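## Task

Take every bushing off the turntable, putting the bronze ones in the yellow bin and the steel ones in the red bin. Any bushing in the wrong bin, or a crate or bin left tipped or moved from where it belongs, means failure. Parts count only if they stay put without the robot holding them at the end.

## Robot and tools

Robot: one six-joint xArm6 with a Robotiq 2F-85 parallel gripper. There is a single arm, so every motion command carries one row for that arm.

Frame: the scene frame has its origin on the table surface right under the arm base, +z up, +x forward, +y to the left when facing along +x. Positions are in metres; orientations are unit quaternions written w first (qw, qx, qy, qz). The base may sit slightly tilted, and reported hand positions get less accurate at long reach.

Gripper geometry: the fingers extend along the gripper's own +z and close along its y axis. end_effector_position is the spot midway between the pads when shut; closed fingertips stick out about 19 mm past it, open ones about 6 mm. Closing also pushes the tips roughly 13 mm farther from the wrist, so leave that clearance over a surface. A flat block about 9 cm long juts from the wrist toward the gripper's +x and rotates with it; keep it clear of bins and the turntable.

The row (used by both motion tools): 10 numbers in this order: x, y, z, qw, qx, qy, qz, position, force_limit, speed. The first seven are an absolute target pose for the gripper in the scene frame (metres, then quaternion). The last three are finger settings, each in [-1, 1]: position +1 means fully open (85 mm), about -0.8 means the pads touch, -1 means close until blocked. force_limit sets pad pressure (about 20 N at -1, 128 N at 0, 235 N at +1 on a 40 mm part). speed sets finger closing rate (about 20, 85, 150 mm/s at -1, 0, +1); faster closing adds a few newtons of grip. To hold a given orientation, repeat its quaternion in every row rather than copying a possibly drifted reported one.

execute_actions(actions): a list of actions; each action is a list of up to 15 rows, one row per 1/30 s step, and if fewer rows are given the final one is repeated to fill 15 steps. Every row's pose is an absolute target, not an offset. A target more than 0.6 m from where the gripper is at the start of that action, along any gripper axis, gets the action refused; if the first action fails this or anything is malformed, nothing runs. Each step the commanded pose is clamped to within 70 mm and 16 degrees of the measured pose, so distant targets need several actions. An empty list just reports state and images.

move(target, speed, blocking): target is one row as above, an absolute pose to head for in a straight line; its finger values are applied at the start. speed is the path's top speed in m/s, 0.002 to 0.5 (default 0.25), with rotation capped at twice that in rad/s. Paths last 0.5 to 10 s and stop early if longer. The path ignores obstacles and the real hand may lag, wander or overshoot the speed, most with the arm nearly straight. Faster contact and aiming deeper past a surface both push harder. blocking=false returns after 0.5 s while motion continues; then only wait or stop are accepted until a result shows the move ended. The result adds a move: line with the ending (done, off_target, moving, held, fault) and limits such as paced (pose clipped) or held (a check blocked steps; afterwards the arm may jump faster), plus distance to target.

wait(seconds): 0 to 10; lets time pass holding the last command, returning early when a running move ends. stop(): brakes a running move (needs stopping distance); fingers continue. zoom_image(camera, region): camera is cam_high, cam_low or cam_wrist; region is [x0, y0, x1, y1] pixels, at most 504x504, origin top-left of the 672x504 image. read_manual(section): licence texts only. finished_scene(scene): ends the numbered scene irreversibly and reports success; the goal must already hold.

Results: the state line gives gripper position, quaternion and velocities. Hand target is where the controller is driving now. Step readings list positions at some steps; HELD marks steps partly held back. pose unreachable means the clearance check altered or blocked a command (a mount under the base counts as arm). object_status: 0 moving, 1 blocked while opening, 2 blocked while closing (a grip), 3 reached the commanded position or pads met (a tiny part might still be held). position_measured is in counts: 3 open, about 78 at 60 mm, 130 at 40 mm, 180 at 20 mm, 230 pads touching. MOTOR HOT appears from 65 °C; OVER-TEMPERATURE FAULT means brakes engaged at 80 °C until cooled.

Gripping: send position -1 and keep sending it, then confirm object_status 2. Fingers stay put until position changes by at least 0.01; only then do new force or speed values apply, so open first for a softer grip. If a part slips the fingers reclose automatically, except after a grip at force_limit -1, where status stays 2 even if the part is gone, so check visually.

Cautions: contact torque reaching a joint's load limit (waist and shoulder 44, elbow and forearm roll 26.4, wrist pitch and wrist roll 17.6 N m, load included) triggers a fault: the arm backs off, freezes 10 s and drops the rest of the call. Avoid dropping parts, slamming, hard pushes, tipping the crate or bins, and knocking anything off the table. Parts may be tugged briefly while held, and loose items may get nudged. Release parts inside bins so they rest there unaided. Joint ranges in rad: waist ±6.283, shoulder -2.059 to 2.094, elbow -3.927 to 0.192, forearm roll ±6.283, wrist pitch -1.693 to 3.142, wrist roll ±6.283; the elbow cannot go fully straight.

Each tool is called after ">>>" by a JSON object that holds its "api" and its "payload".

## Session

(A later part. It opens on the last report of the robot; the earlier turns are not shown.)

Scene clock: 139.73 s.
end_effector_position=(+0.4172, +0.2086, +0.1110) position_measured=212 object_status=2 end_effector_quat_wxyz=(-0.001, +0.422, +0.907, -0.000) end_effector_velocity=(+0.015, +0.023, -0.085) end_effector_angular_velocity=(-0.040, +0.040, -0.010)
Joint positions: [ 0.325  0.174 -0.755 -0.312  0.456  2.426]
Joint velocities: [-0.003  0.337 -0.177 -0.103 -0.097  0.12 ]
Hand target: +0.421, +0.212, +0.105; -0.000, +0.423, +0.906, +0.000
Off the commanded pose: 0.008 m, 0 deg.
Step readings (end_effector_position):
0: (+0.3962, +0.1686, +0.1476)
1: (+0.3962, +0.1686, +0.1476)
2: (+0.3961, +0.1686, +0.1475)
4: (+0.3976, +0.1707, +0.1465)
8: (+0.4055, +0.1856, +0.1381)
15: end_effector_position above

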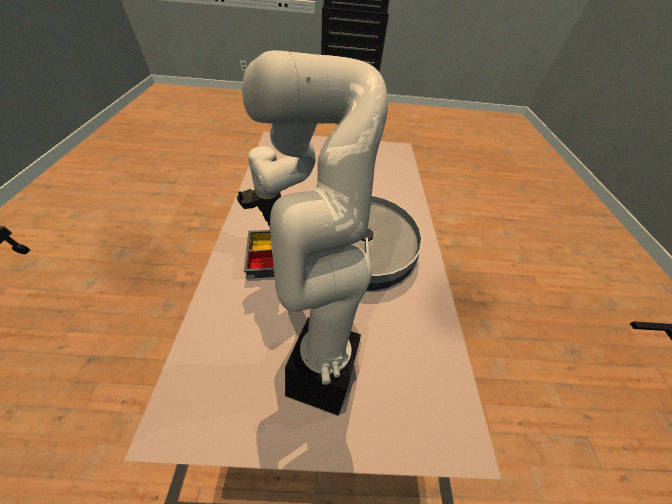

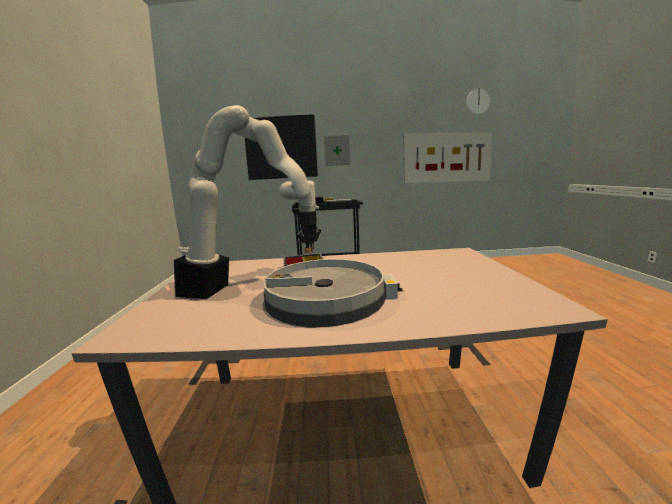

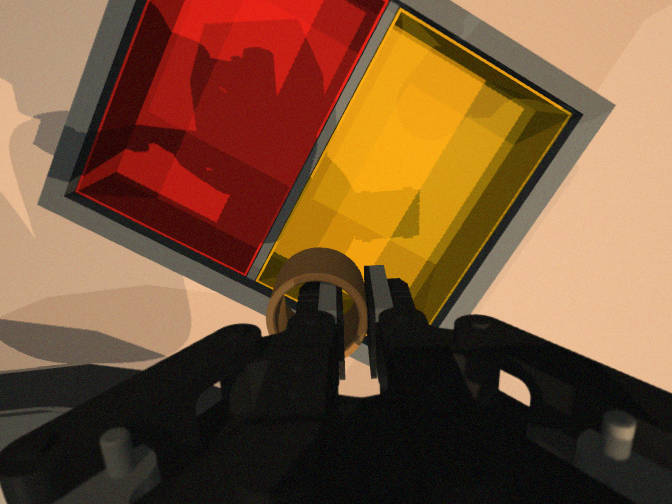

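>>> {"api": "execute_actions", "payload": {"actions": []}}

Scene clock: 140.40 s.
end_effector_position=(+0.4212, +0.2120, +0.1055) position_measured=212 object_status=2 end_effector_quat_wxyz=(-0.000, +0.423, +0.906, +0.000) end_effector_velocity=(-0.000, +0.000, -0.000) end_effector_angular_velocity=(-0.000, +0.000, -0.001)
Joint positions: [ 0.325  0.202 -0.775 -0.322  0.447  2.437]
Joint velocities: [ 0.001  0.001 -0.    -0.    -0.     0.001]
Hand target: +0.421, +0.212, +0.105; -0.000, +0.423, +0.906, +0.000
Off the commanded pose: 0.001 m, 0 deg.

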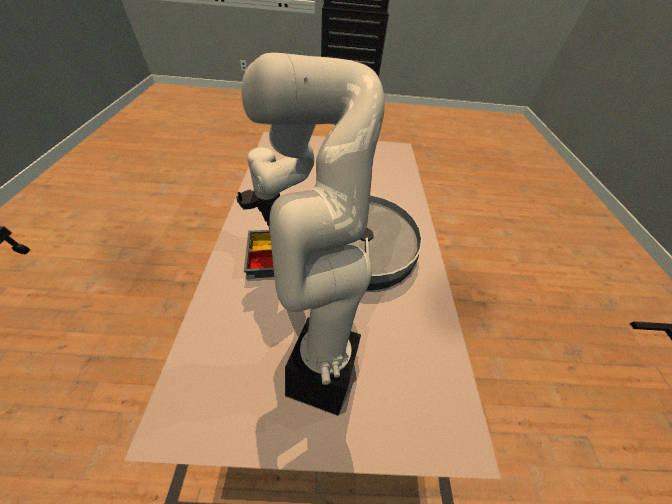

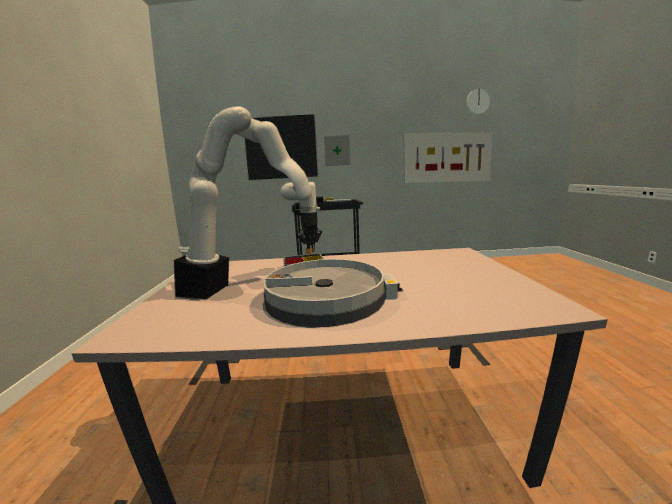

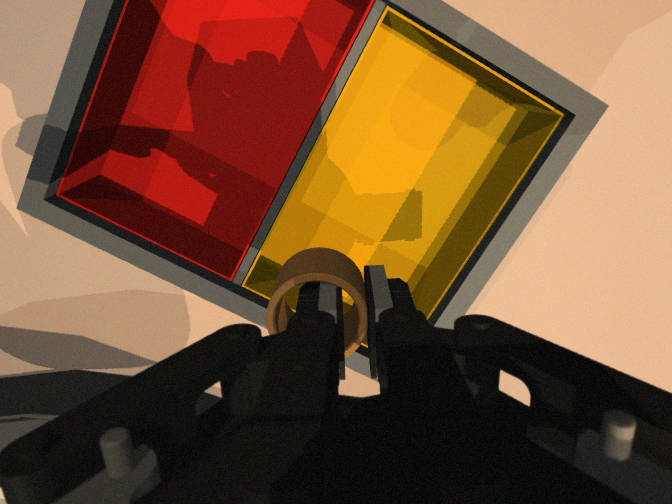

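>>> {"api": "execute_actions", "payload": {"actions": [[[0.4218,0.2121,0.102,0,0.4226,0.9063,0,-1,-0.5,0],[0.4218,0.2121,0.098,0,0.4226,0.9063,0,-1,-0.5,0],[0.4218,0.2121,0.093,0,0.4226,0.9063,0,-1,-0.5,0],[0.4218,0.2121,0.088,0,0.4226,0.9063,0,-1,-0.5,0],[0.4218,0.2121,0.083,0,0.4226,0.9063,0,-1,-0.5,0],[0.4218,0.2121,0.078,0,0.4226,0.9063,0,-1,-0.5,0],[0.4218,0.2121,0.073,0,0.4226,0.9063,0,-1,-0.5,0],[0.4218,0.2121,0.068,0,0.4226,0.9063,0,-1,-0.5,0],[0.4218,0.2121,0.064,0,0.4226,0.9063,0,-1,-0.5,0],[0.4218,0.2121,0.060,0,0.4226,0.9063,0,-1,-0.5,0],[0.4218,0.2121,0.057,0,0.4226,0.9063,0,-1,-0.5,0],[0.4218,0.2121,0.054,0,0.4226,0.9063,0,-1,-0.5,0],[0.4218,0.2121,0.052,0,0.4226,0.9063,0,-1,-0.5,0],[0.4218,0.2121,0.051,0,0.4226,0.9063,0,-1,-0.5,0],[0.4218,0.2121,0.050,0,0.4226,0.9063,0,-1,-0.5,0]]]}}

>>> {"api": "execute_actions", "payload": {"actions": []}}

Scene clock: 148.60 s.
end_effector_position=(+0.4198, +0.2114, +0.0583) position_measured=212 object_status=2 end_effector_quat_wxyz=(-0.002, +0.422, +0.906, -0.001) end_effector_velocity=(+0.005, +0.001, -0.084) end_effector_angular_velocity=(-0.004, -0.004, +0.000)
Joint positions: [ 0.295  0.345 -0.805 -0.404  0.339  2.499]
Joint velocities: [-0.058  0.277 -0.099 -0.2   -0.174  0.154]
Hand target: +0.421, +0.212, +0.051; -0.001, +0.422, +0.906, +0.000
Off the commanded pose: 0.009 m, 0 deg.
Step readings (end_effector_position):
0: (+0.4211, +0.2120, +0.1054)
1: (+0.4211, +0.2120, +0.1054)
2: (+0.4213, +0.2121, +0.1051)
4: (+0.4223, +0.2125, +0.1022)
8: (+0.4209, +0.2118, +0.0869)
15: end_effector_position above

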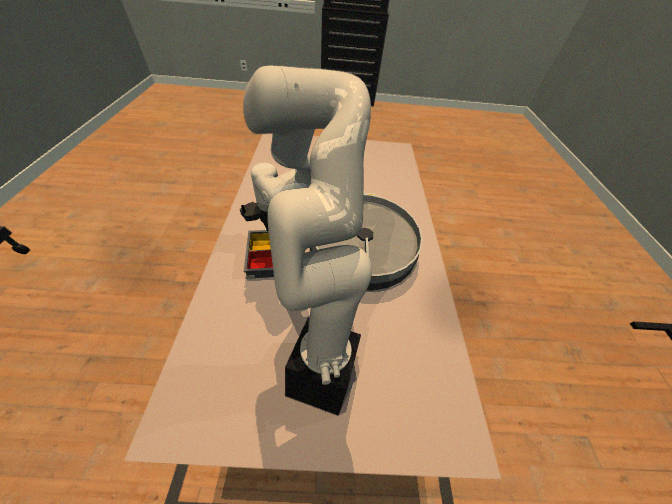

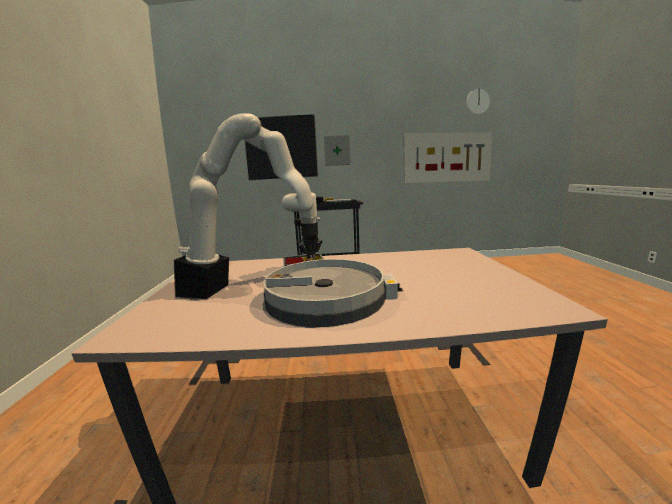

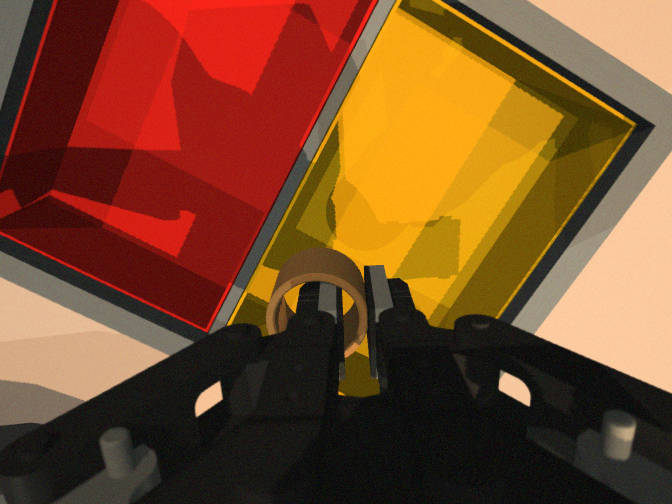

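Scene clock: 148.60 s.
end_effector_position=(+0.4198, +0.2114, +0.0583) position_measured=212 object_status=2 end_effector_quat_wxyz=(-0.002, +0.422, +0.906, -0.001) end_effector_velocity=(+0.005, +0.001, -0.084) end_effector_angular_velocity=(-0.004, -0.004, +0.000)
Joint positions: [ 0.295  0.345 -0.805 -0.404  0.339  2.499]
Joint velocities: [-0.058  0.277 -0.099 -0.2   -0.174  0.154]
Hand target: +0.421, +0.212, +0.051; -0.001, +0.422, +0.906, +0.000
Off the commanded pose: 0.009 m, 0 deg.

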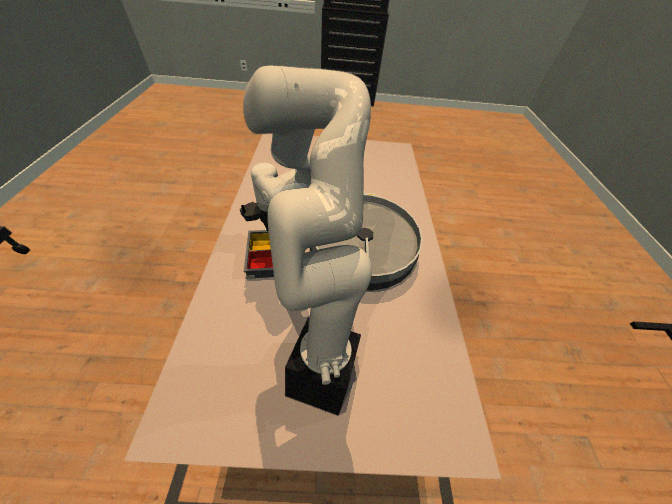

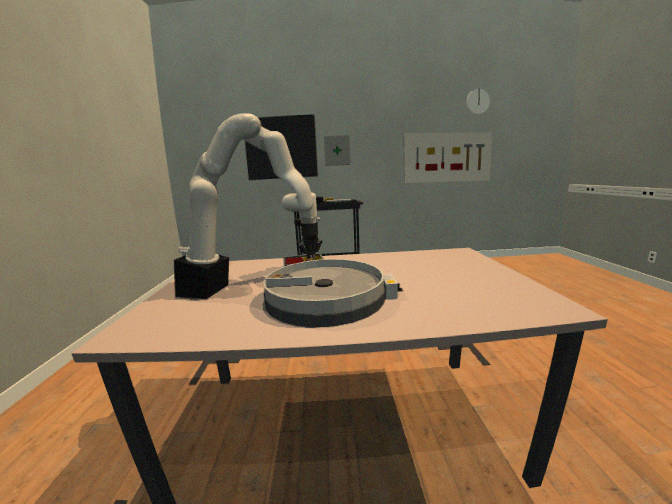

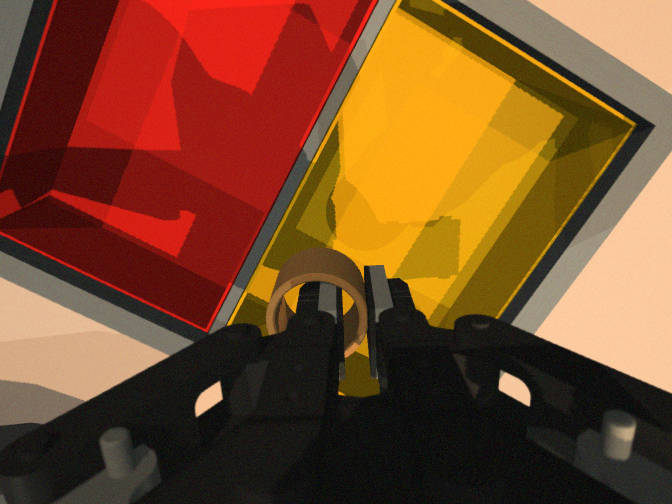

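>>> {"api": "execute_actions", "payload": {"actions": [[[0.4215,0.212,0.050,0,0.4226,0.9063,0,-0.55,-0.5,0],[0.4215,0.212,0.050,0,0.4226,0.9063,0,-0.55,-0.5,0],[0.4215,0.212,0.050,0,0.4226,0.9063,0,-0.55,-0.5,0],[0.4215,0.212,0.050,0,0.4226,0.9063,0,-0.55,-0.5,0],[0.4215,0.212,0.050,0,0.4226,0.9063,0,-0.55,-0.5,0],[0.4215,0.212,0.053,0,0.4226,0.9063,0,-0.55,-0.5,0],[0.4215,0.212,0.058,0,0.4226,0.9063,0,-0.55,-0.5,0],[0.4215,0.212,0.064,0,0.4226,0.9063,0,-0.55,-0.5,0],[0.4215,0.212,0.071,0,0.4226,0.9063,0,-0.55,-0.5,0],[0.4215,0.212,0.079,0,0.4226,0.9063,0,-0.55,-0.5,0],[0.4215,0.212,0.087,0,0.4226,0.9063,0,-0.55,-0.5,0],[0.421,0.210,0.095,0,0.4226,0.9063,0,-0.55,-0.5,0],[0.420,0.206,0.103,0,0.4226,0.9063,0,-0.55,-0.5,0],[0.418,0.200,0.110,0,0.4226,0.9063,0,-0.49,-0.5,0],[0.416,0.192,0.116,0,0.4226,0.9063,0,-0.49,-0.5,0]],[[0.413,0.182,0.121,0,0.4226,0.9063,0,-0.49,-0.5,0],[0.410,0.170,0.125,0,0.4226,0.9063,0,-0.49,-0.5,0],[0.406,0.157,0.128,0,0.4226,0.9063,0,-0.49,-0.5,0],[0.402,0.143,0.130,0,0.4226,0.9063,0,-0.49,-0.5,0],[0.398,0.129,0.131,0,0.4226,0.9063,0,-0.49,-0.5,0],[0.394,0.115,0.132,0,0.4226,0.9063,0,-0.49,-0.5,0],[0.390,0.101,0.132,0,0.4226,0.9063,0,-0.49,-0.5,0],[0.386,0.087,0.132,0,0.4226,0.9063,0,-0.49,-0.5,0],[0.382,0.073,0.132,0,0.4226,0.9063,0,-0.49,-0.5,0],[0.378,0.059,0.132,0,0.4226,0.9063,0,-0.49,-0.5,0],[0.374,0.045,0.132,0,0.4226,0.9063,0,-0.49,-0.5,0],[0.370,0.031,0.132,0,0.4226,0.9063,0,-0.49,-0.5,0],[0.366,0.017,0.132,0,0.4226,0.9063,0,-0.49,-0.5,0],[0.362,0.003,0.132,0,0.4226,0.9063,0,-0.49,-0.5,0],[0.358,-0.011,0.132,0,0.4226,0.9063,0,-0.49,-0.5,0]],[[0.355,-0.025,0.132,0,0.4226,0.9063,0,-0.49,-0.5,0],[0.352,-0.039,0.132,0,0.4226,0.9063,0,-0.49,-0.5,0],[0.349,-0.052,0.132,0,0.4226,0.9063,0,-0.49,-0.5,0],[0.346,-0.064,0.132,0,0.4226,0.9063,0,-0.49,-0.5,0],[0.344,-0.075,0.132,0,0.4226,0.9063,0,-0.49,-0.5,0],[0.342,-0.085,0.132,0,0.4226,0.9063,0,-0.49,-0.5,0],[0.341,-0.093,0.132,0,0.4226,0.9063,0,-0.49,-0.5,0],[0.340,-0.100,0.132,0,0.4226,0.9063,0,-0.49,-0.5,0],[0.340,-0.105,0.132,0,0.4226,0.9063,0,-0.49,-0.5,0],[0.340,-0.108,0.132,0,0.4226,0.9063,0,-0.49,-0.5,0],[0.340,-0.110,0.132,0,0.4226,0.9063,0,-0.49,-0.5,0]]]}}

>>> {"api": "wait", "payload": {"seconds": 0.2}}

Scene clock: 159.70 s.
end_effector_position=(+0.3414, -0.0862, +0.1286) position_measured=191 object_status=3 end_effector_quat_wxyz=(+0.013, +0.429, +0.903, -0.028) end_effector_velocity=(-0.028, -0.220, +0.031) end_effector_angular_velocity=(+0.038, -0.017, +0.003)
Joint positions: [-0.41  -0.28  -0.269 -0.194  0.34   1.618]
Joint velocities: [-0.656 -0.098 -0.02   0.568  0.034 -1.184]
Hand target: +0.340, -0.108, +0.132; +0.011, +0.427, +0.904, -0.019
Off the commanded pose: 0.024 m, 4 deg.
Step readings (end_effector_position; steps 1 to 15: 1st action; 16 to 30: 2nd action; 31 to 45: 3rd action):
0: (+0.4211, +0.2121, +0.0505)
1: (+0.4211, +0.2121, +0.0505)
2: (+0.4212, +0.2121, +0.0505)
4: (+0.4214, +0.2121, +0.0503)
8: (+0.4211, +0.2117, +0.0514)
15: (+0.4219, +0.2111, +0.0853)
16: (+0.4216, +0.2089, +0.0919)
17: (+0.4209, +0.2049, +0.0979)
19: (+0.4178, +0.1917, +0.1076)
23: (+0.4048, +0.1503, +0.1170)
30: (+0.3798, +0.0719, +0.1205)
31: (+0.3764, +0.0610, +0.1207)
32: (+0.3731, +0.0500, +0.1209)
34: (+0.3668, +0.0283, +0.1213)
38: (+0.3554, -0.0148, +0.1226)
45: end_effector_position above

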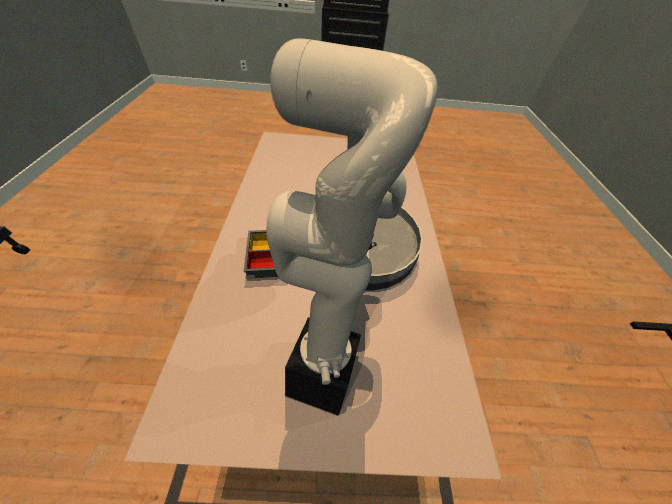

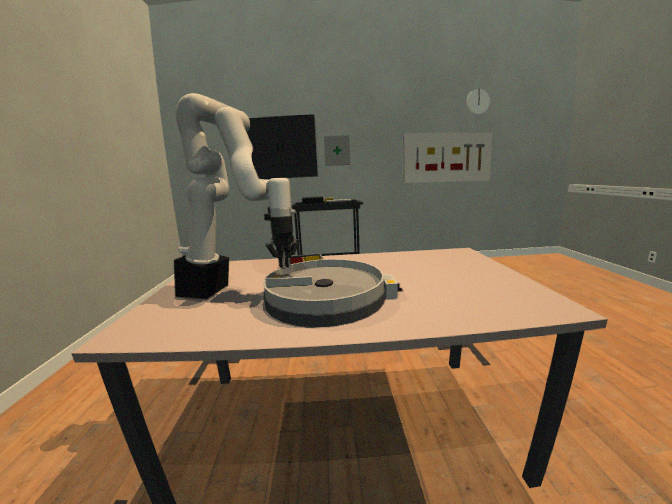

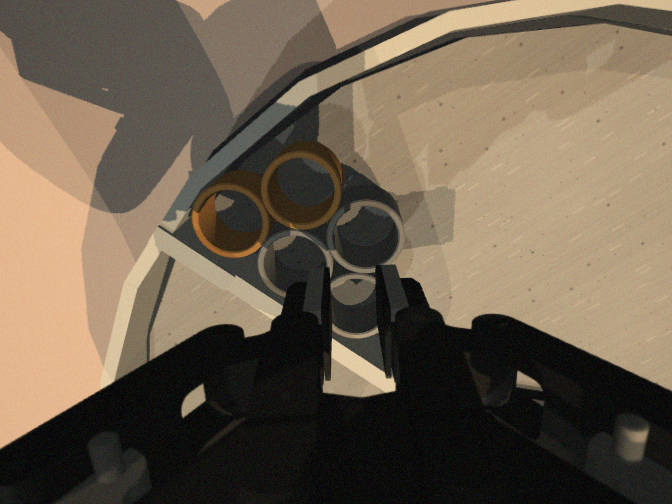

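Scene clock: 159.90 s.
end_effector_position=(+0.3404, -0.1054, +0.1317) position_measured=191 object_status=3 end_effector_quat_wxyz=(+0.011, +0.427, +0.904, -0.020) end_effector_velocity=(-0.007, -0.020, +0.001) end_effector_angular_velocity=(+0.029, +0.006, +0.027)
Joint positions: [-0.467 -0.284 -0.278 -0.11   0.347  1.477]
Joint velocities: [-0.064 -0.002 -0.004  0.122  0.013 -0.205]
Hand target: +0.340, -0.108, +0.132; +0.011, +0.427, +0.904, -0.019
Off the commanded pose: 0.005 m, 3 deg.
wait: 0.20 s; no rest

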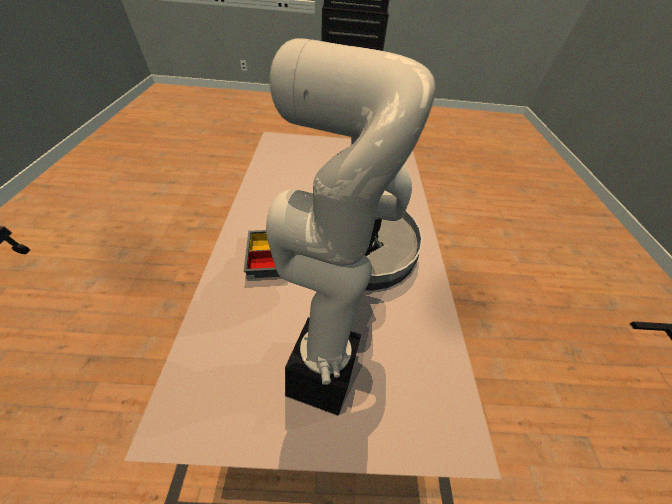

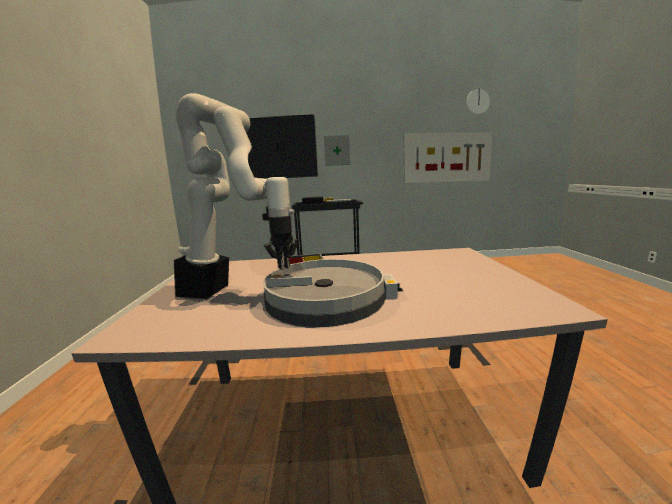

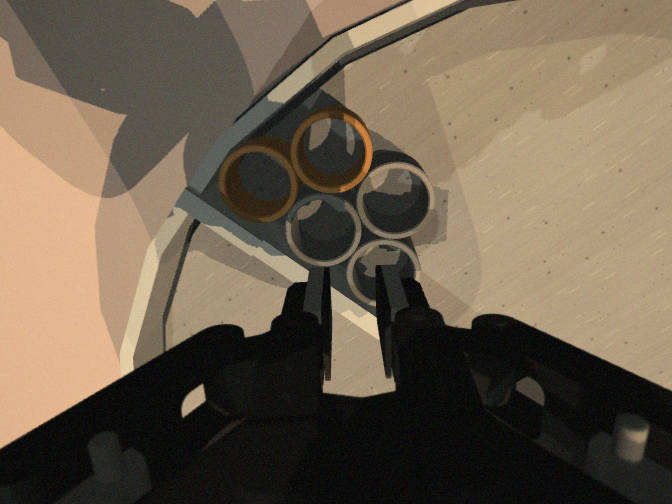

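>>> {"api": "execute_actions", "payload": {"actions": [[[0.341,-0.105,0.130,0,0.4226,0.9063,0,-0.49,-0.5,0],[0.3425,-0.101,0.126,0,0.4226,0.9063,0,-0.49,-0.5,0],[0.344,-0.096,0.121,0,0.4226,0.9063,0,-0.49,-0.5,0],[0.346,-0.090,0.115,0,0.4226,0.9063,0,-0.49,-0.5,0],[0.348,-0.084,0.109,0,0.4226,0.9063,0,-0.49,-0.5,0],[0.350,-0.079,0.104,0,0.4226,0.9063,0,-0.49,-0.5,0],[0.351,-0.075,0.100,0,0.4226,0.9063,0,-0.49,-0.5,0],[0.3518,-0.0732,0.097,0,0.4226,0.9063,0,-0.49,-0.5,0]]]}}

>>> {"api": "wait", "payload": {"seconds": 0.15}}

>>> {"api": "zoom_image", "payload": {"camera": "cam_wrist", "region": [230, 220, 450, 410]}}

Scene clock: 165.33 s.
end_effector_position=(+0.3497, -0.0740, +0.0995) position_measured=191 object_status=3 end_effector_quat_wxyz=(-0.001, +0.422, +0.907, +0.000) end_effector_velocity=(+0.026, +0.008, -0.022) end_effector_angular_velocity=(-0.011, -0.031, -0.013)
Joint positions: [-0.382 -0.125 -0.307 -0.041  0.234  1.485]
Joint velocities: [ 0.031  0.153 -0.065 -0.064 -0.12   0.106]
Hand target: +0.352, -0.073, +0.097; -0.000, +0.423, +0.906, +0.000
Off the commanded pose: 0.003 m, 0 deg.
Step readings (end_effector_position):
0: (+0.3398, -0.1076, +0.1319)
1: (+0.3398, -0.1076, +0.1319)
2: (+0.3399, -0.1075, +0.1319)
4: (+0.3408, -0.1061, +0.1308)
8: (+0.3441, -0.0903, +0.1178)
15: end_effector_position above

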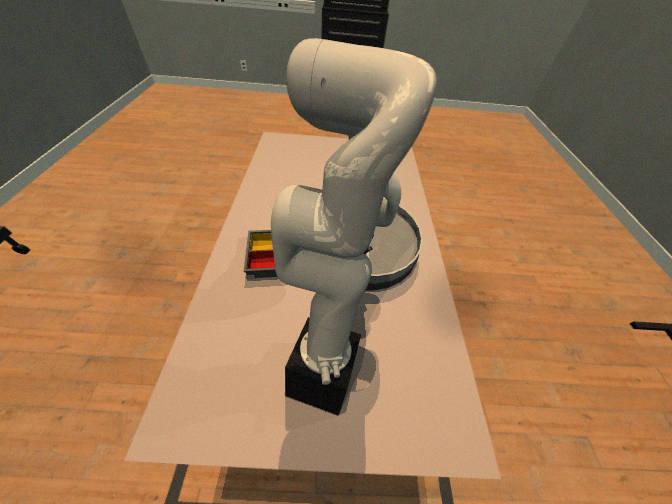

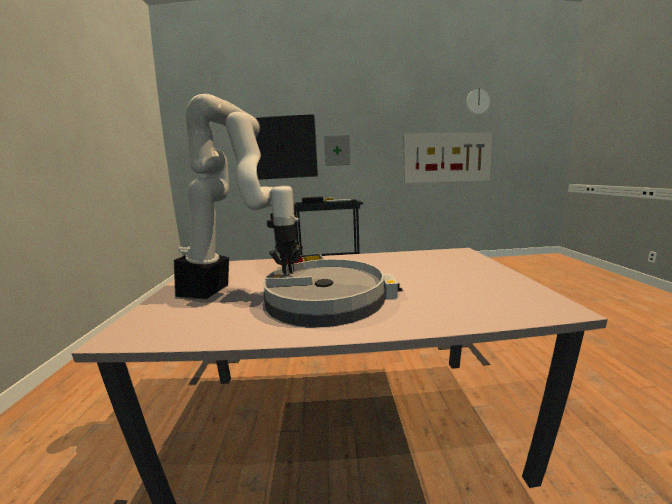

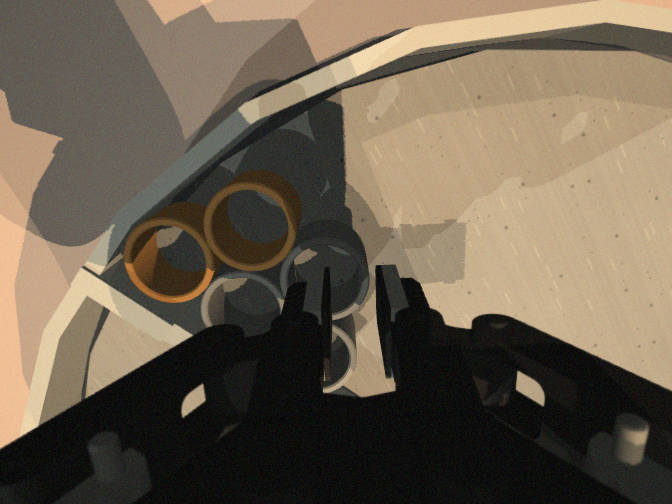

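Scene clock: 165.50 s.
end_effector_position=(+0.3515, -0.0734, +0.0978) position_measured=191 object_status=3 end_effector_quat_wxyz=(+0.000, +0.423, +0.906, +0.000) end_effector_velocity=(+0.002, +0.002, -0.004) end_effector_angular_velocity=(-0.001, -0.002, -0.002)
Joint positions: [-0.38  -0.113 -0.312 -0.046  0.225  1.494]
Joint velocities: [ 0.004  0.022 -0.006 -0.011 -0.018  0.017]
Hand target: +0.352, -0.073, +0.097; -0.000, +0.423, +0.906, +0.000
Off the commanded pose: 0.001 m, 0 deg.
wait: 0.17 s; no rest

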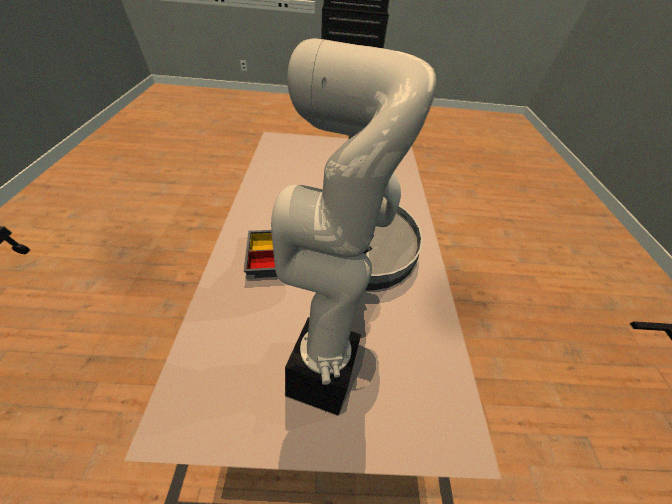

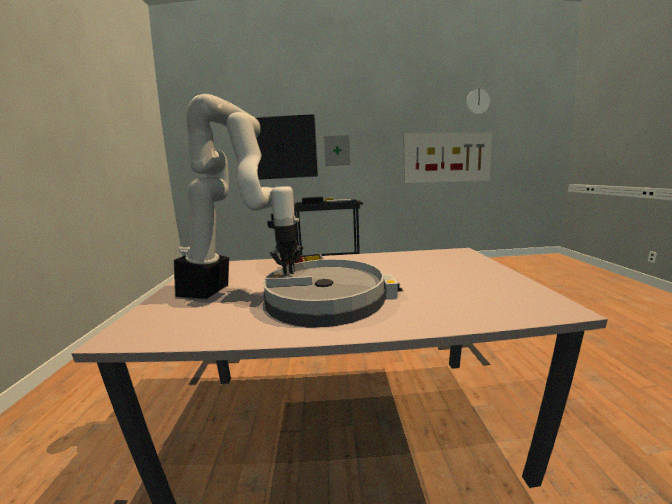

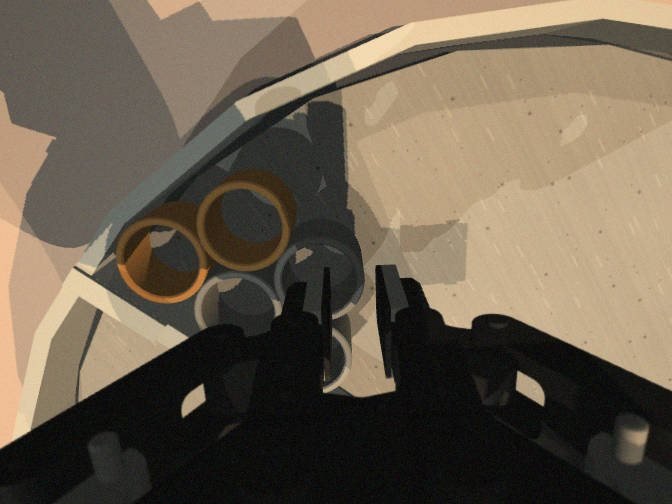

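Region (230, 220, 450, 410) of cam_wrist's 672x504 image, scaled by 2.291, with more detail than that image has; it fills the top 435 rows of this view, and the rest is white.

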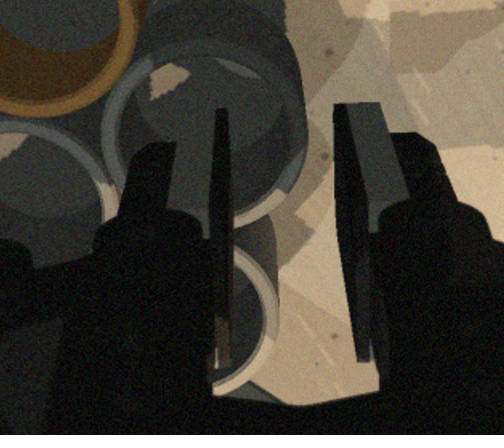

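>>> {"api": "execute_actions", "payload": {"actions": [[[0.3512,-0.072,0.097,0,0.4226,0.9063,0,-0.49,-0.5,0],[0.3507,-0.0707,0.097,0,0.4226,0.9063,0,-0.49,-0.5,0],[0.3507,-0.0707,0.0965,0,0.4226,0.9063,0,-0.49,-0.5,0],[0.3507,-0.0707,0.0955,0,0.4226,0.9063,0,-0.49,-0.5,0],[0.3507,-0.0707,0.094,0,0.4226,0.9063,0,-0.49,-0.5,0],[0.3507,-0.0707,0.092,0,0.4226,0.9063,0,-0.49,-0.5,0],[0.3507,-0.0707,0.090,0,0.4226,0.9063,0,-0.49,-0.5,0],[0.3507,-0.0707,0.088,0,0.4226,0.9063,0,-0.49,-0.5,0],[0.3507,-0.0707,0.086,0,0.4226,0.9063,0,-0.49,-0.5,0],[0.3507,-0.0707,0.084,0,0.4226,0.9063,0,-0.49,-0.5,0],[0.3507,-0.0707,0.082,0,0.4226,0.9063,0,-0.49,-0.5,0],[0.3507,-0.0707,0.080,0,0.4226,0.9063,0,-0.49,-0.5,0],[0.3507,-0.0707,0.078,0,0.4226,0.9063,0,-0.49,-0.5,0],[0.3507,-0.0707,0.076,0,0.4226,0.9063,0,-0.49,-0.5,0],[0.3507,-0.0707,0.075,0,0.4226,0.9063,0,-0.49,-0.5,0]]]}}

>>> {"api": "wait", "payload": {"seconds": 0.15}}

>>> {"api": "zoom_image", "payload": {"camera": "cam_wrist", "region": [230, 220, 450, 410]}}

Scene clock: 176.37 s.
end_effector_position=(+0.3501, -0.0705, +0.0819) position_measured=191 object_status=3 end_effector_quat_wxyz=(-0.001, +0.423, +0.906, +0.000) end_effector_velocity=(-0.001, +0.001, -0.057) end_effector_angular_velocity=(+0.003, +0.003, +0.000)
Joint positions: [-0.378 -0.041 -0.318 -0.068  0.16   1.518]
Joint velocities: [-0.018  0.275 -0.044 -0.059 -0.227  0.043]
Hand target: +0.350, -0.070, +0.076; -0.000, +0.423, +0.906, +0.000
Off the commanded pose: 0.007 m, 0 deg.
Step readings (end_effector_position):
0: (+0.3515, -0.0731, +0.0972)
1: (+0.3515, -0.0731, +0.0972)
2: (+0.3515, -0.0730, +0.0972)
4: (+0.3513, -0.0720, +0.0971)
8: (+0.3510, -0.0709, +0.0942)
15: end_effector_position above

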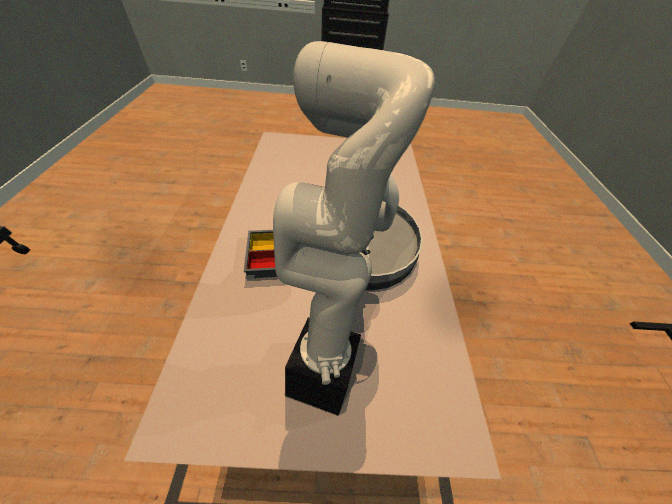

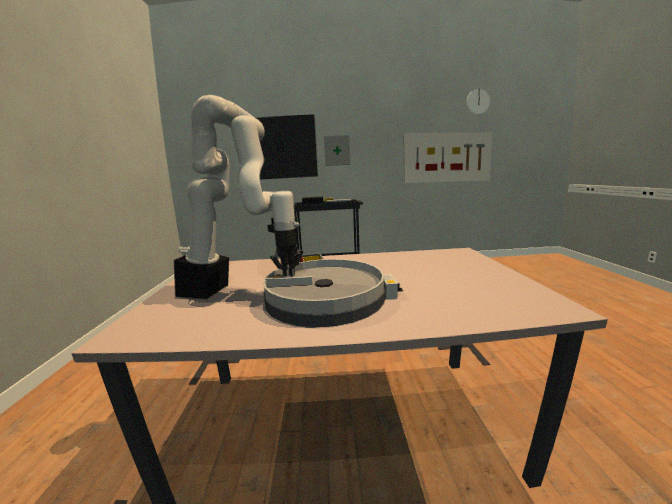

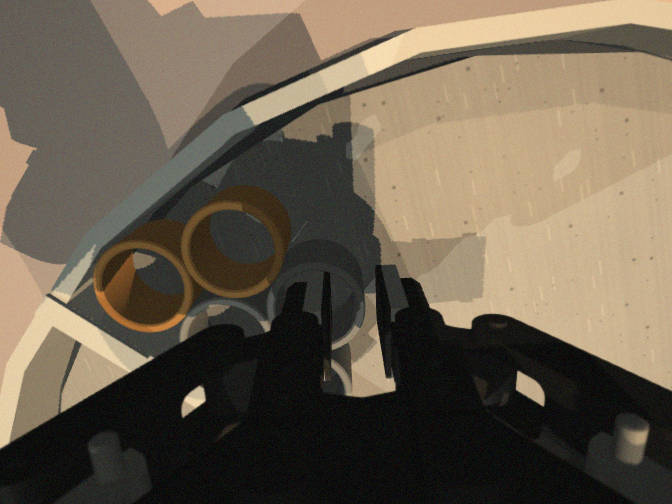

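Scene clock: 176.53 s.
end_effector_position=(+0.3499, -0.0704, +0.0763) position_measured=191 object_status=3 end_effector_quat_wxyz=(-0.001, +0.423, +0.906, +0.000) end_effector_velocity=(+0.005, -0.001, -0.008) end_effector_angular_velocity=(-0.002, -0.013, +0.002)
Joint positions: [-0.38  -0.015 -0.322 -0.074  0.138  1.522]
Joint velocities: [-0.003  0.045 -0.013 -0.013 -0.046  0.007]
Hand target: +0.350, -0.070, +0.076; -0.000, +0.423, +0.906, +0.000
Off the commanded pose: 0.002 m, 0 deg.
wait: 0.17 s; no rest

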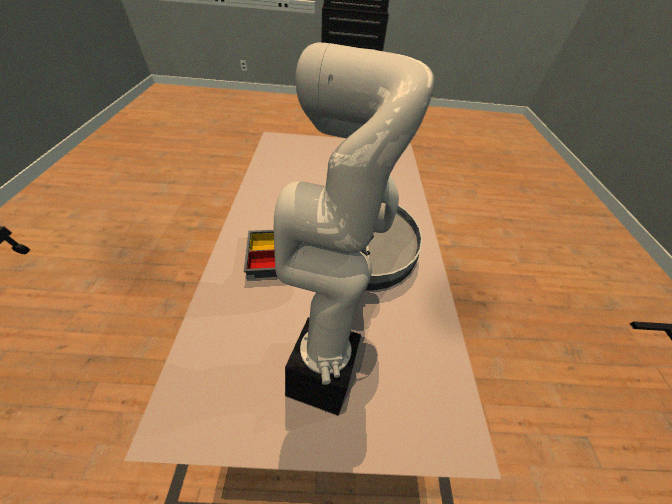

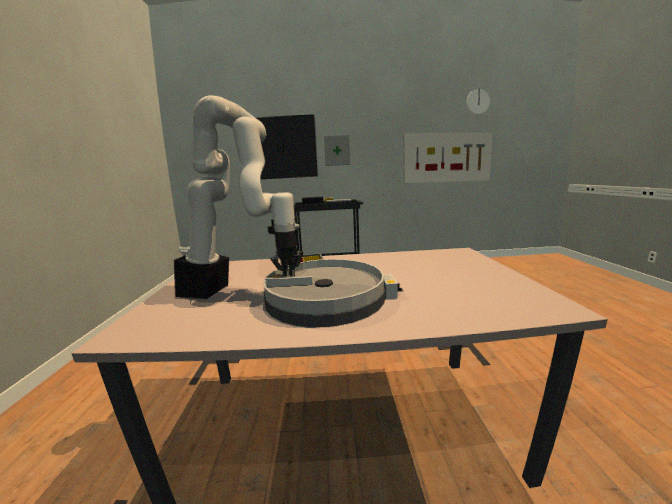

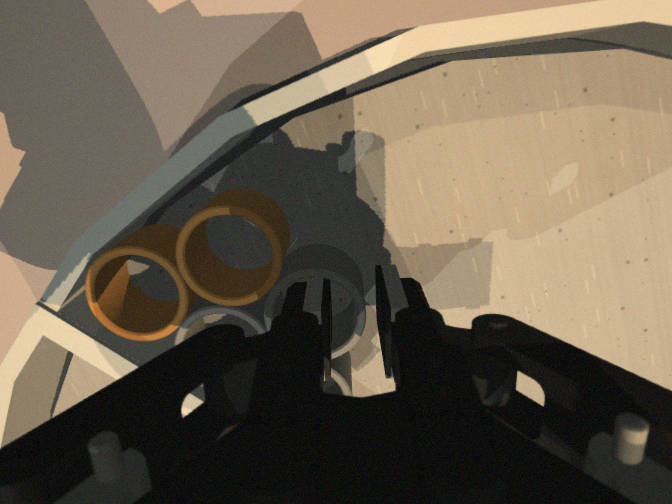

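Region (230, 220, 450, 410) of cam_wrist's 672x504 image, scaled by 2.291, with more detail than that image has; it fills the top 435 rows of this view, and the rest is white.

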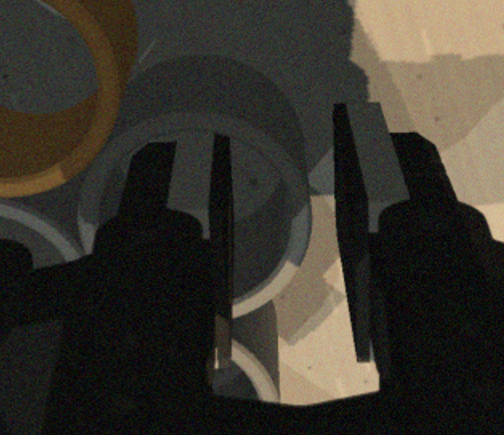

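>>> {"api": "execute_actions", "payload": {"actions": [[[0.3503,-0.0705,0.075,0,0.4226,0.9063,0,-1,-0.5,0],[0.3503,-0.0705,0.075,0,0.4226,0.9063,0,-1,-0.5,0],[0.3503,-0.0705,0.075,0,0.4226,0.9063,0,-1,-0.5,0],[0.3503,-0.0705,0.075,0,0.4226,0.9063,0,-1,-0.5,0],[0.3503,-0.0705,0.075,0,0.4226,0.9063,0,-1,-0.5,0],[0.3503,-0.0705,0.075,0,0.4226,0.9063,0,-1,-0.5,0],[0.3503,-0.0705,0.075,0,0.4226,0.9063,0,-1,-0.5,0],[0.3505,-0.0703,0.078,0,0.4226,0.9063,0,-1,-0.5,0],[0.351,-0.070,0.082,0,0.4226,0.9063,0,-1,-0.5,0],[0.351,-0.0695,0.088,0,0.4226,0.9063,0,-1,-0.5,0],[0.351,-0.069,0.095,0,0.4226,0.9063,0,-1,-0.5,0],[0.351,-0.068,0.102,0,0.4226,0.9063,0,-1,-0.5,0],[0.351,-0.066,0.109,0,0.4226,0.9063,0,-1,-0.5,0],[0.351,-0.062,0.116,0,0.4226,0.9063,0,-1,-0.5,0],[0.351,-0.056,0.122,0,0.4226,0.9063,0,-1,-0.5,0]],[[0.351,-0.048,0.127,0,0.4226,0.9063,0,-1,-0.5,0],[0.351,-0.039,0.131,0,0.4226,0.9063,0,-1,-0.5,0],[0.351,-0.029,0.134,0,0.4226,0.9063,0,-1,-0.5,0],[0.350,-0.019,0.136,0,0.4226,0.9063,0,-1,-0.5,0],[0.350,-0.008,0.137,0,0.4226,0.9063,0,-1,-0.5,0],[0.350,0.003,0.138,0,0.4226,0.9063,0,-1,-0.5,0],[0.349,0.014,0.138,0,0.4226,0.9063,0,-1,-0.5,0],[0.349,0.025,0.138,0,0.4226,0.9063,0,-1,-0.5,0],[0.348,0.036,0.138,0,0.4226,0.9063,0,-1,-0.5,0],[0.348,0.047,0.138,0,0.4226,0.9063,0,-1,-0.5,0],[0.347,0.058,0.138,0,0.4226,0.9063,0,-1,-0.5,0],[0.347,0.069,0.138,0,0.4226,0.9063,0,-1,-0.5,0],[0.346,0.080,0.137,0,0.4226,0.9063,0,-1,-0.5,0],[0.346,0.091,0.136,0,0.4226,0.9063,0,-1,-0.5,0],[0.345,0.102,0.135,0,0.4226,0.9063,0,-1,-0.5,0]],[[0.345,0.113,0.133,0,0.4226,0.9063,0,-1,-0.5,0],[0.344,0.124,0.131,0,0.4226,0.9063,0,-1,-0.5,0],[0.344,0.135,0.129,0,0.4226,0.9063,0,-1,-0.5,0],[0.343,0.146,0.127,0,0.4226,0.9063,0,-1,-0.5,0],[0.343,0.156,0.124,0,0.4226,0.9063,0,-1,-0.5,0],[0.342,0.166,0.121,0,0.4226,0.9063,0,-1,-0.5,0],[0.342,0.175,0.118,0,0.4226,0.9063,0,-1,-0.5,0],[0.3415,0.183,0.115,0,0.4226,0.9063,0,-1,-0.5,0],[0.341,0.189,0.112,0,0.4226,0.9063,0,-1,-0.5,0],[0.341,0.194,0.110,0,0.4226,0.9063,0,-1,-0.5,0],[0.341,0.197,0.108,0,0.4226,0.9063,0,-1,-0.5,0],[0.341,0.1985,0.106,0,0.4226,0.9063,0,-1,-0.5,0],[0.341,0.1985,0.105,0,0.4226,0.9063,0,-1,-0.5,0]]]}}

>>> {"api": "wait", "payload": {"seconds": 0.2}}

Scene clock: 194.27 s.
end_effector_position=(+0.3353, +0.1867, +0.1154) position_measured=212 object_status=2 end_effector_quat_wxyz=(-0.013, +0.418, +0.908, +0.014) end_effector_velocity=(+0.020, +0.111, -0.086) end_effector_angular_velocity=(-0.169, -0.001, -0.044)
Joint positions: [ 0.351 -0.027 -0.449 -0.316  0.342  2.459]
Joint velocities: [ 0.212  0.601 -0.414 -0.585 -0.028  0.824]
Hand target: +0.339, +0.197, +0.107; -0.006, +0.421, +0.907, +0.005
Off the commanded pose: 0.017 m, 2 deg.
Step readings (end_effector_position; steps 1 to 15: 1st action; 16 to 30: 2nd action; 31 to 45: 3rd action):
0: (+0.3503, -0.0705, +0.0756)
1: (+0.3503, -0.0705, +0.0756)
2: (+0.3503, -0.0705, +0.0755)
4: (+0.3503, -0.0705, +0.0753)
8: (+0.3506, -0.0706, +0.0752)
15: (+0.3514, -0.0681, +0.0937)
16: (+0.3521, -0.0664, +0.0989)
17: (+0.3528, -0.0635, +0.1042)
19: (+0.3537, -0.0536, +0.1138)
23: (+0.3523, -0.0226, +0.1260)
30: (+0.3455, +0.0467, +0.1349)
31: (+0.3447, +0.0572, +0.1356)
32: (+0.3438, +0.0679, +0.1360)
34: (+0.3416, +0.0894, +0.1360)
38: (+0.3374, +0.1323, +0.1329)
45: end_effector_position above

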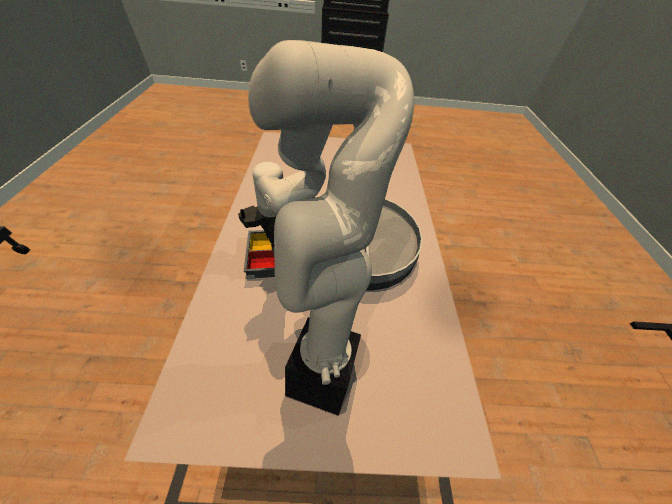

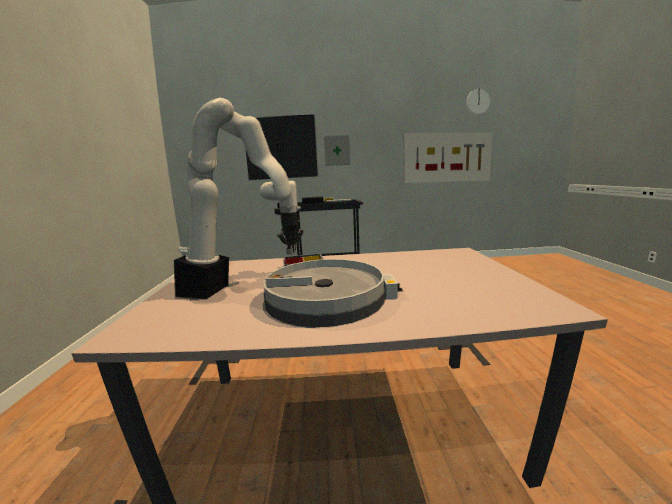

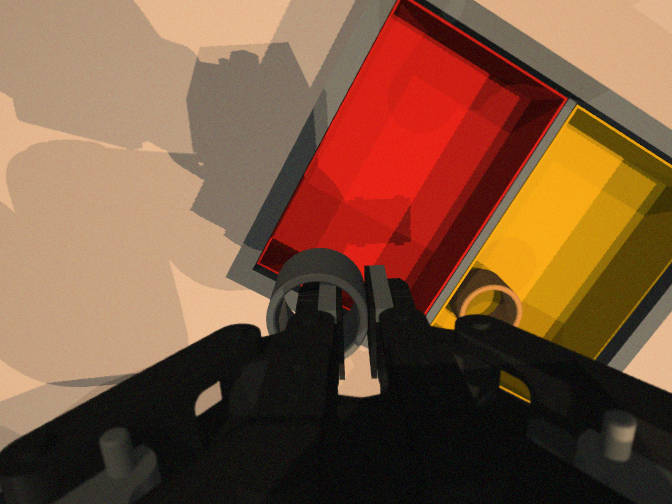

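Scene clock: 194.47 s.
end_effector_position=(+0.3385, +0.1958, +0.1075) position_measured=212 object_status=2 end_effector_quat_wxyz=(-0.007, +0.421, +0.907, +0.006) end_effector_velocity=(+0.007, +0.012, -0.006) end_effector_angular_velocity=(-0.020, -0.015, -0.014)
Joint positions: [ 0.367  0.028 -0.49  -0.38   0.344  2.544]
Joint velocities: [ 0.02   0.058 -0.052 -0.083  0.003  0.113]
Hand target: +0.339, +0.197, +0.107; -0.006, +0.421, +0.907, +0.005
Off the commanded pose: 0.004 m, 1 deg.
wait: 0.20 s; no rest

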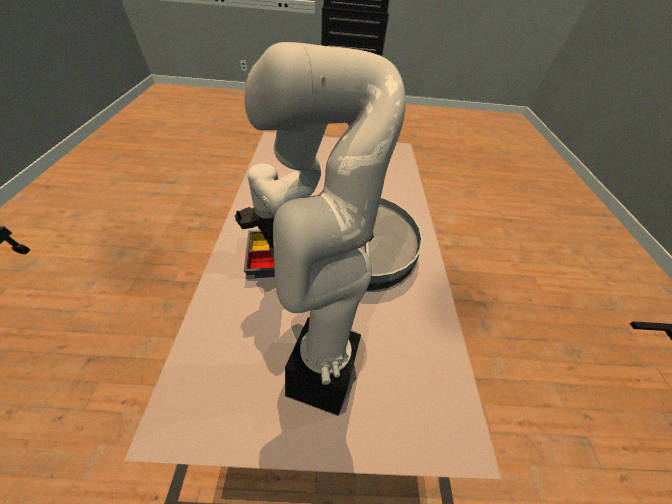

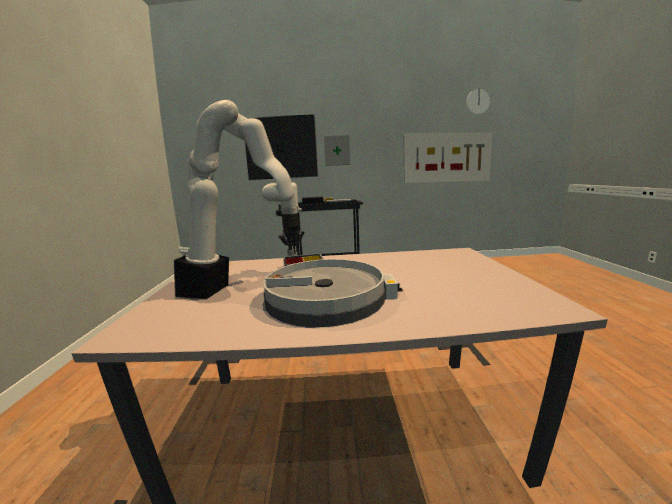

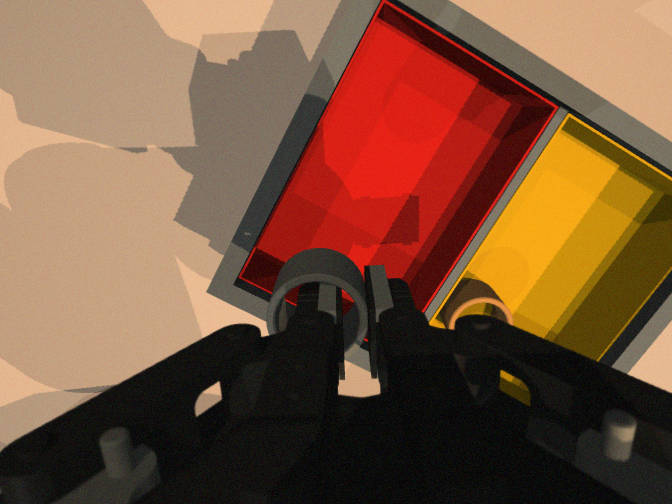

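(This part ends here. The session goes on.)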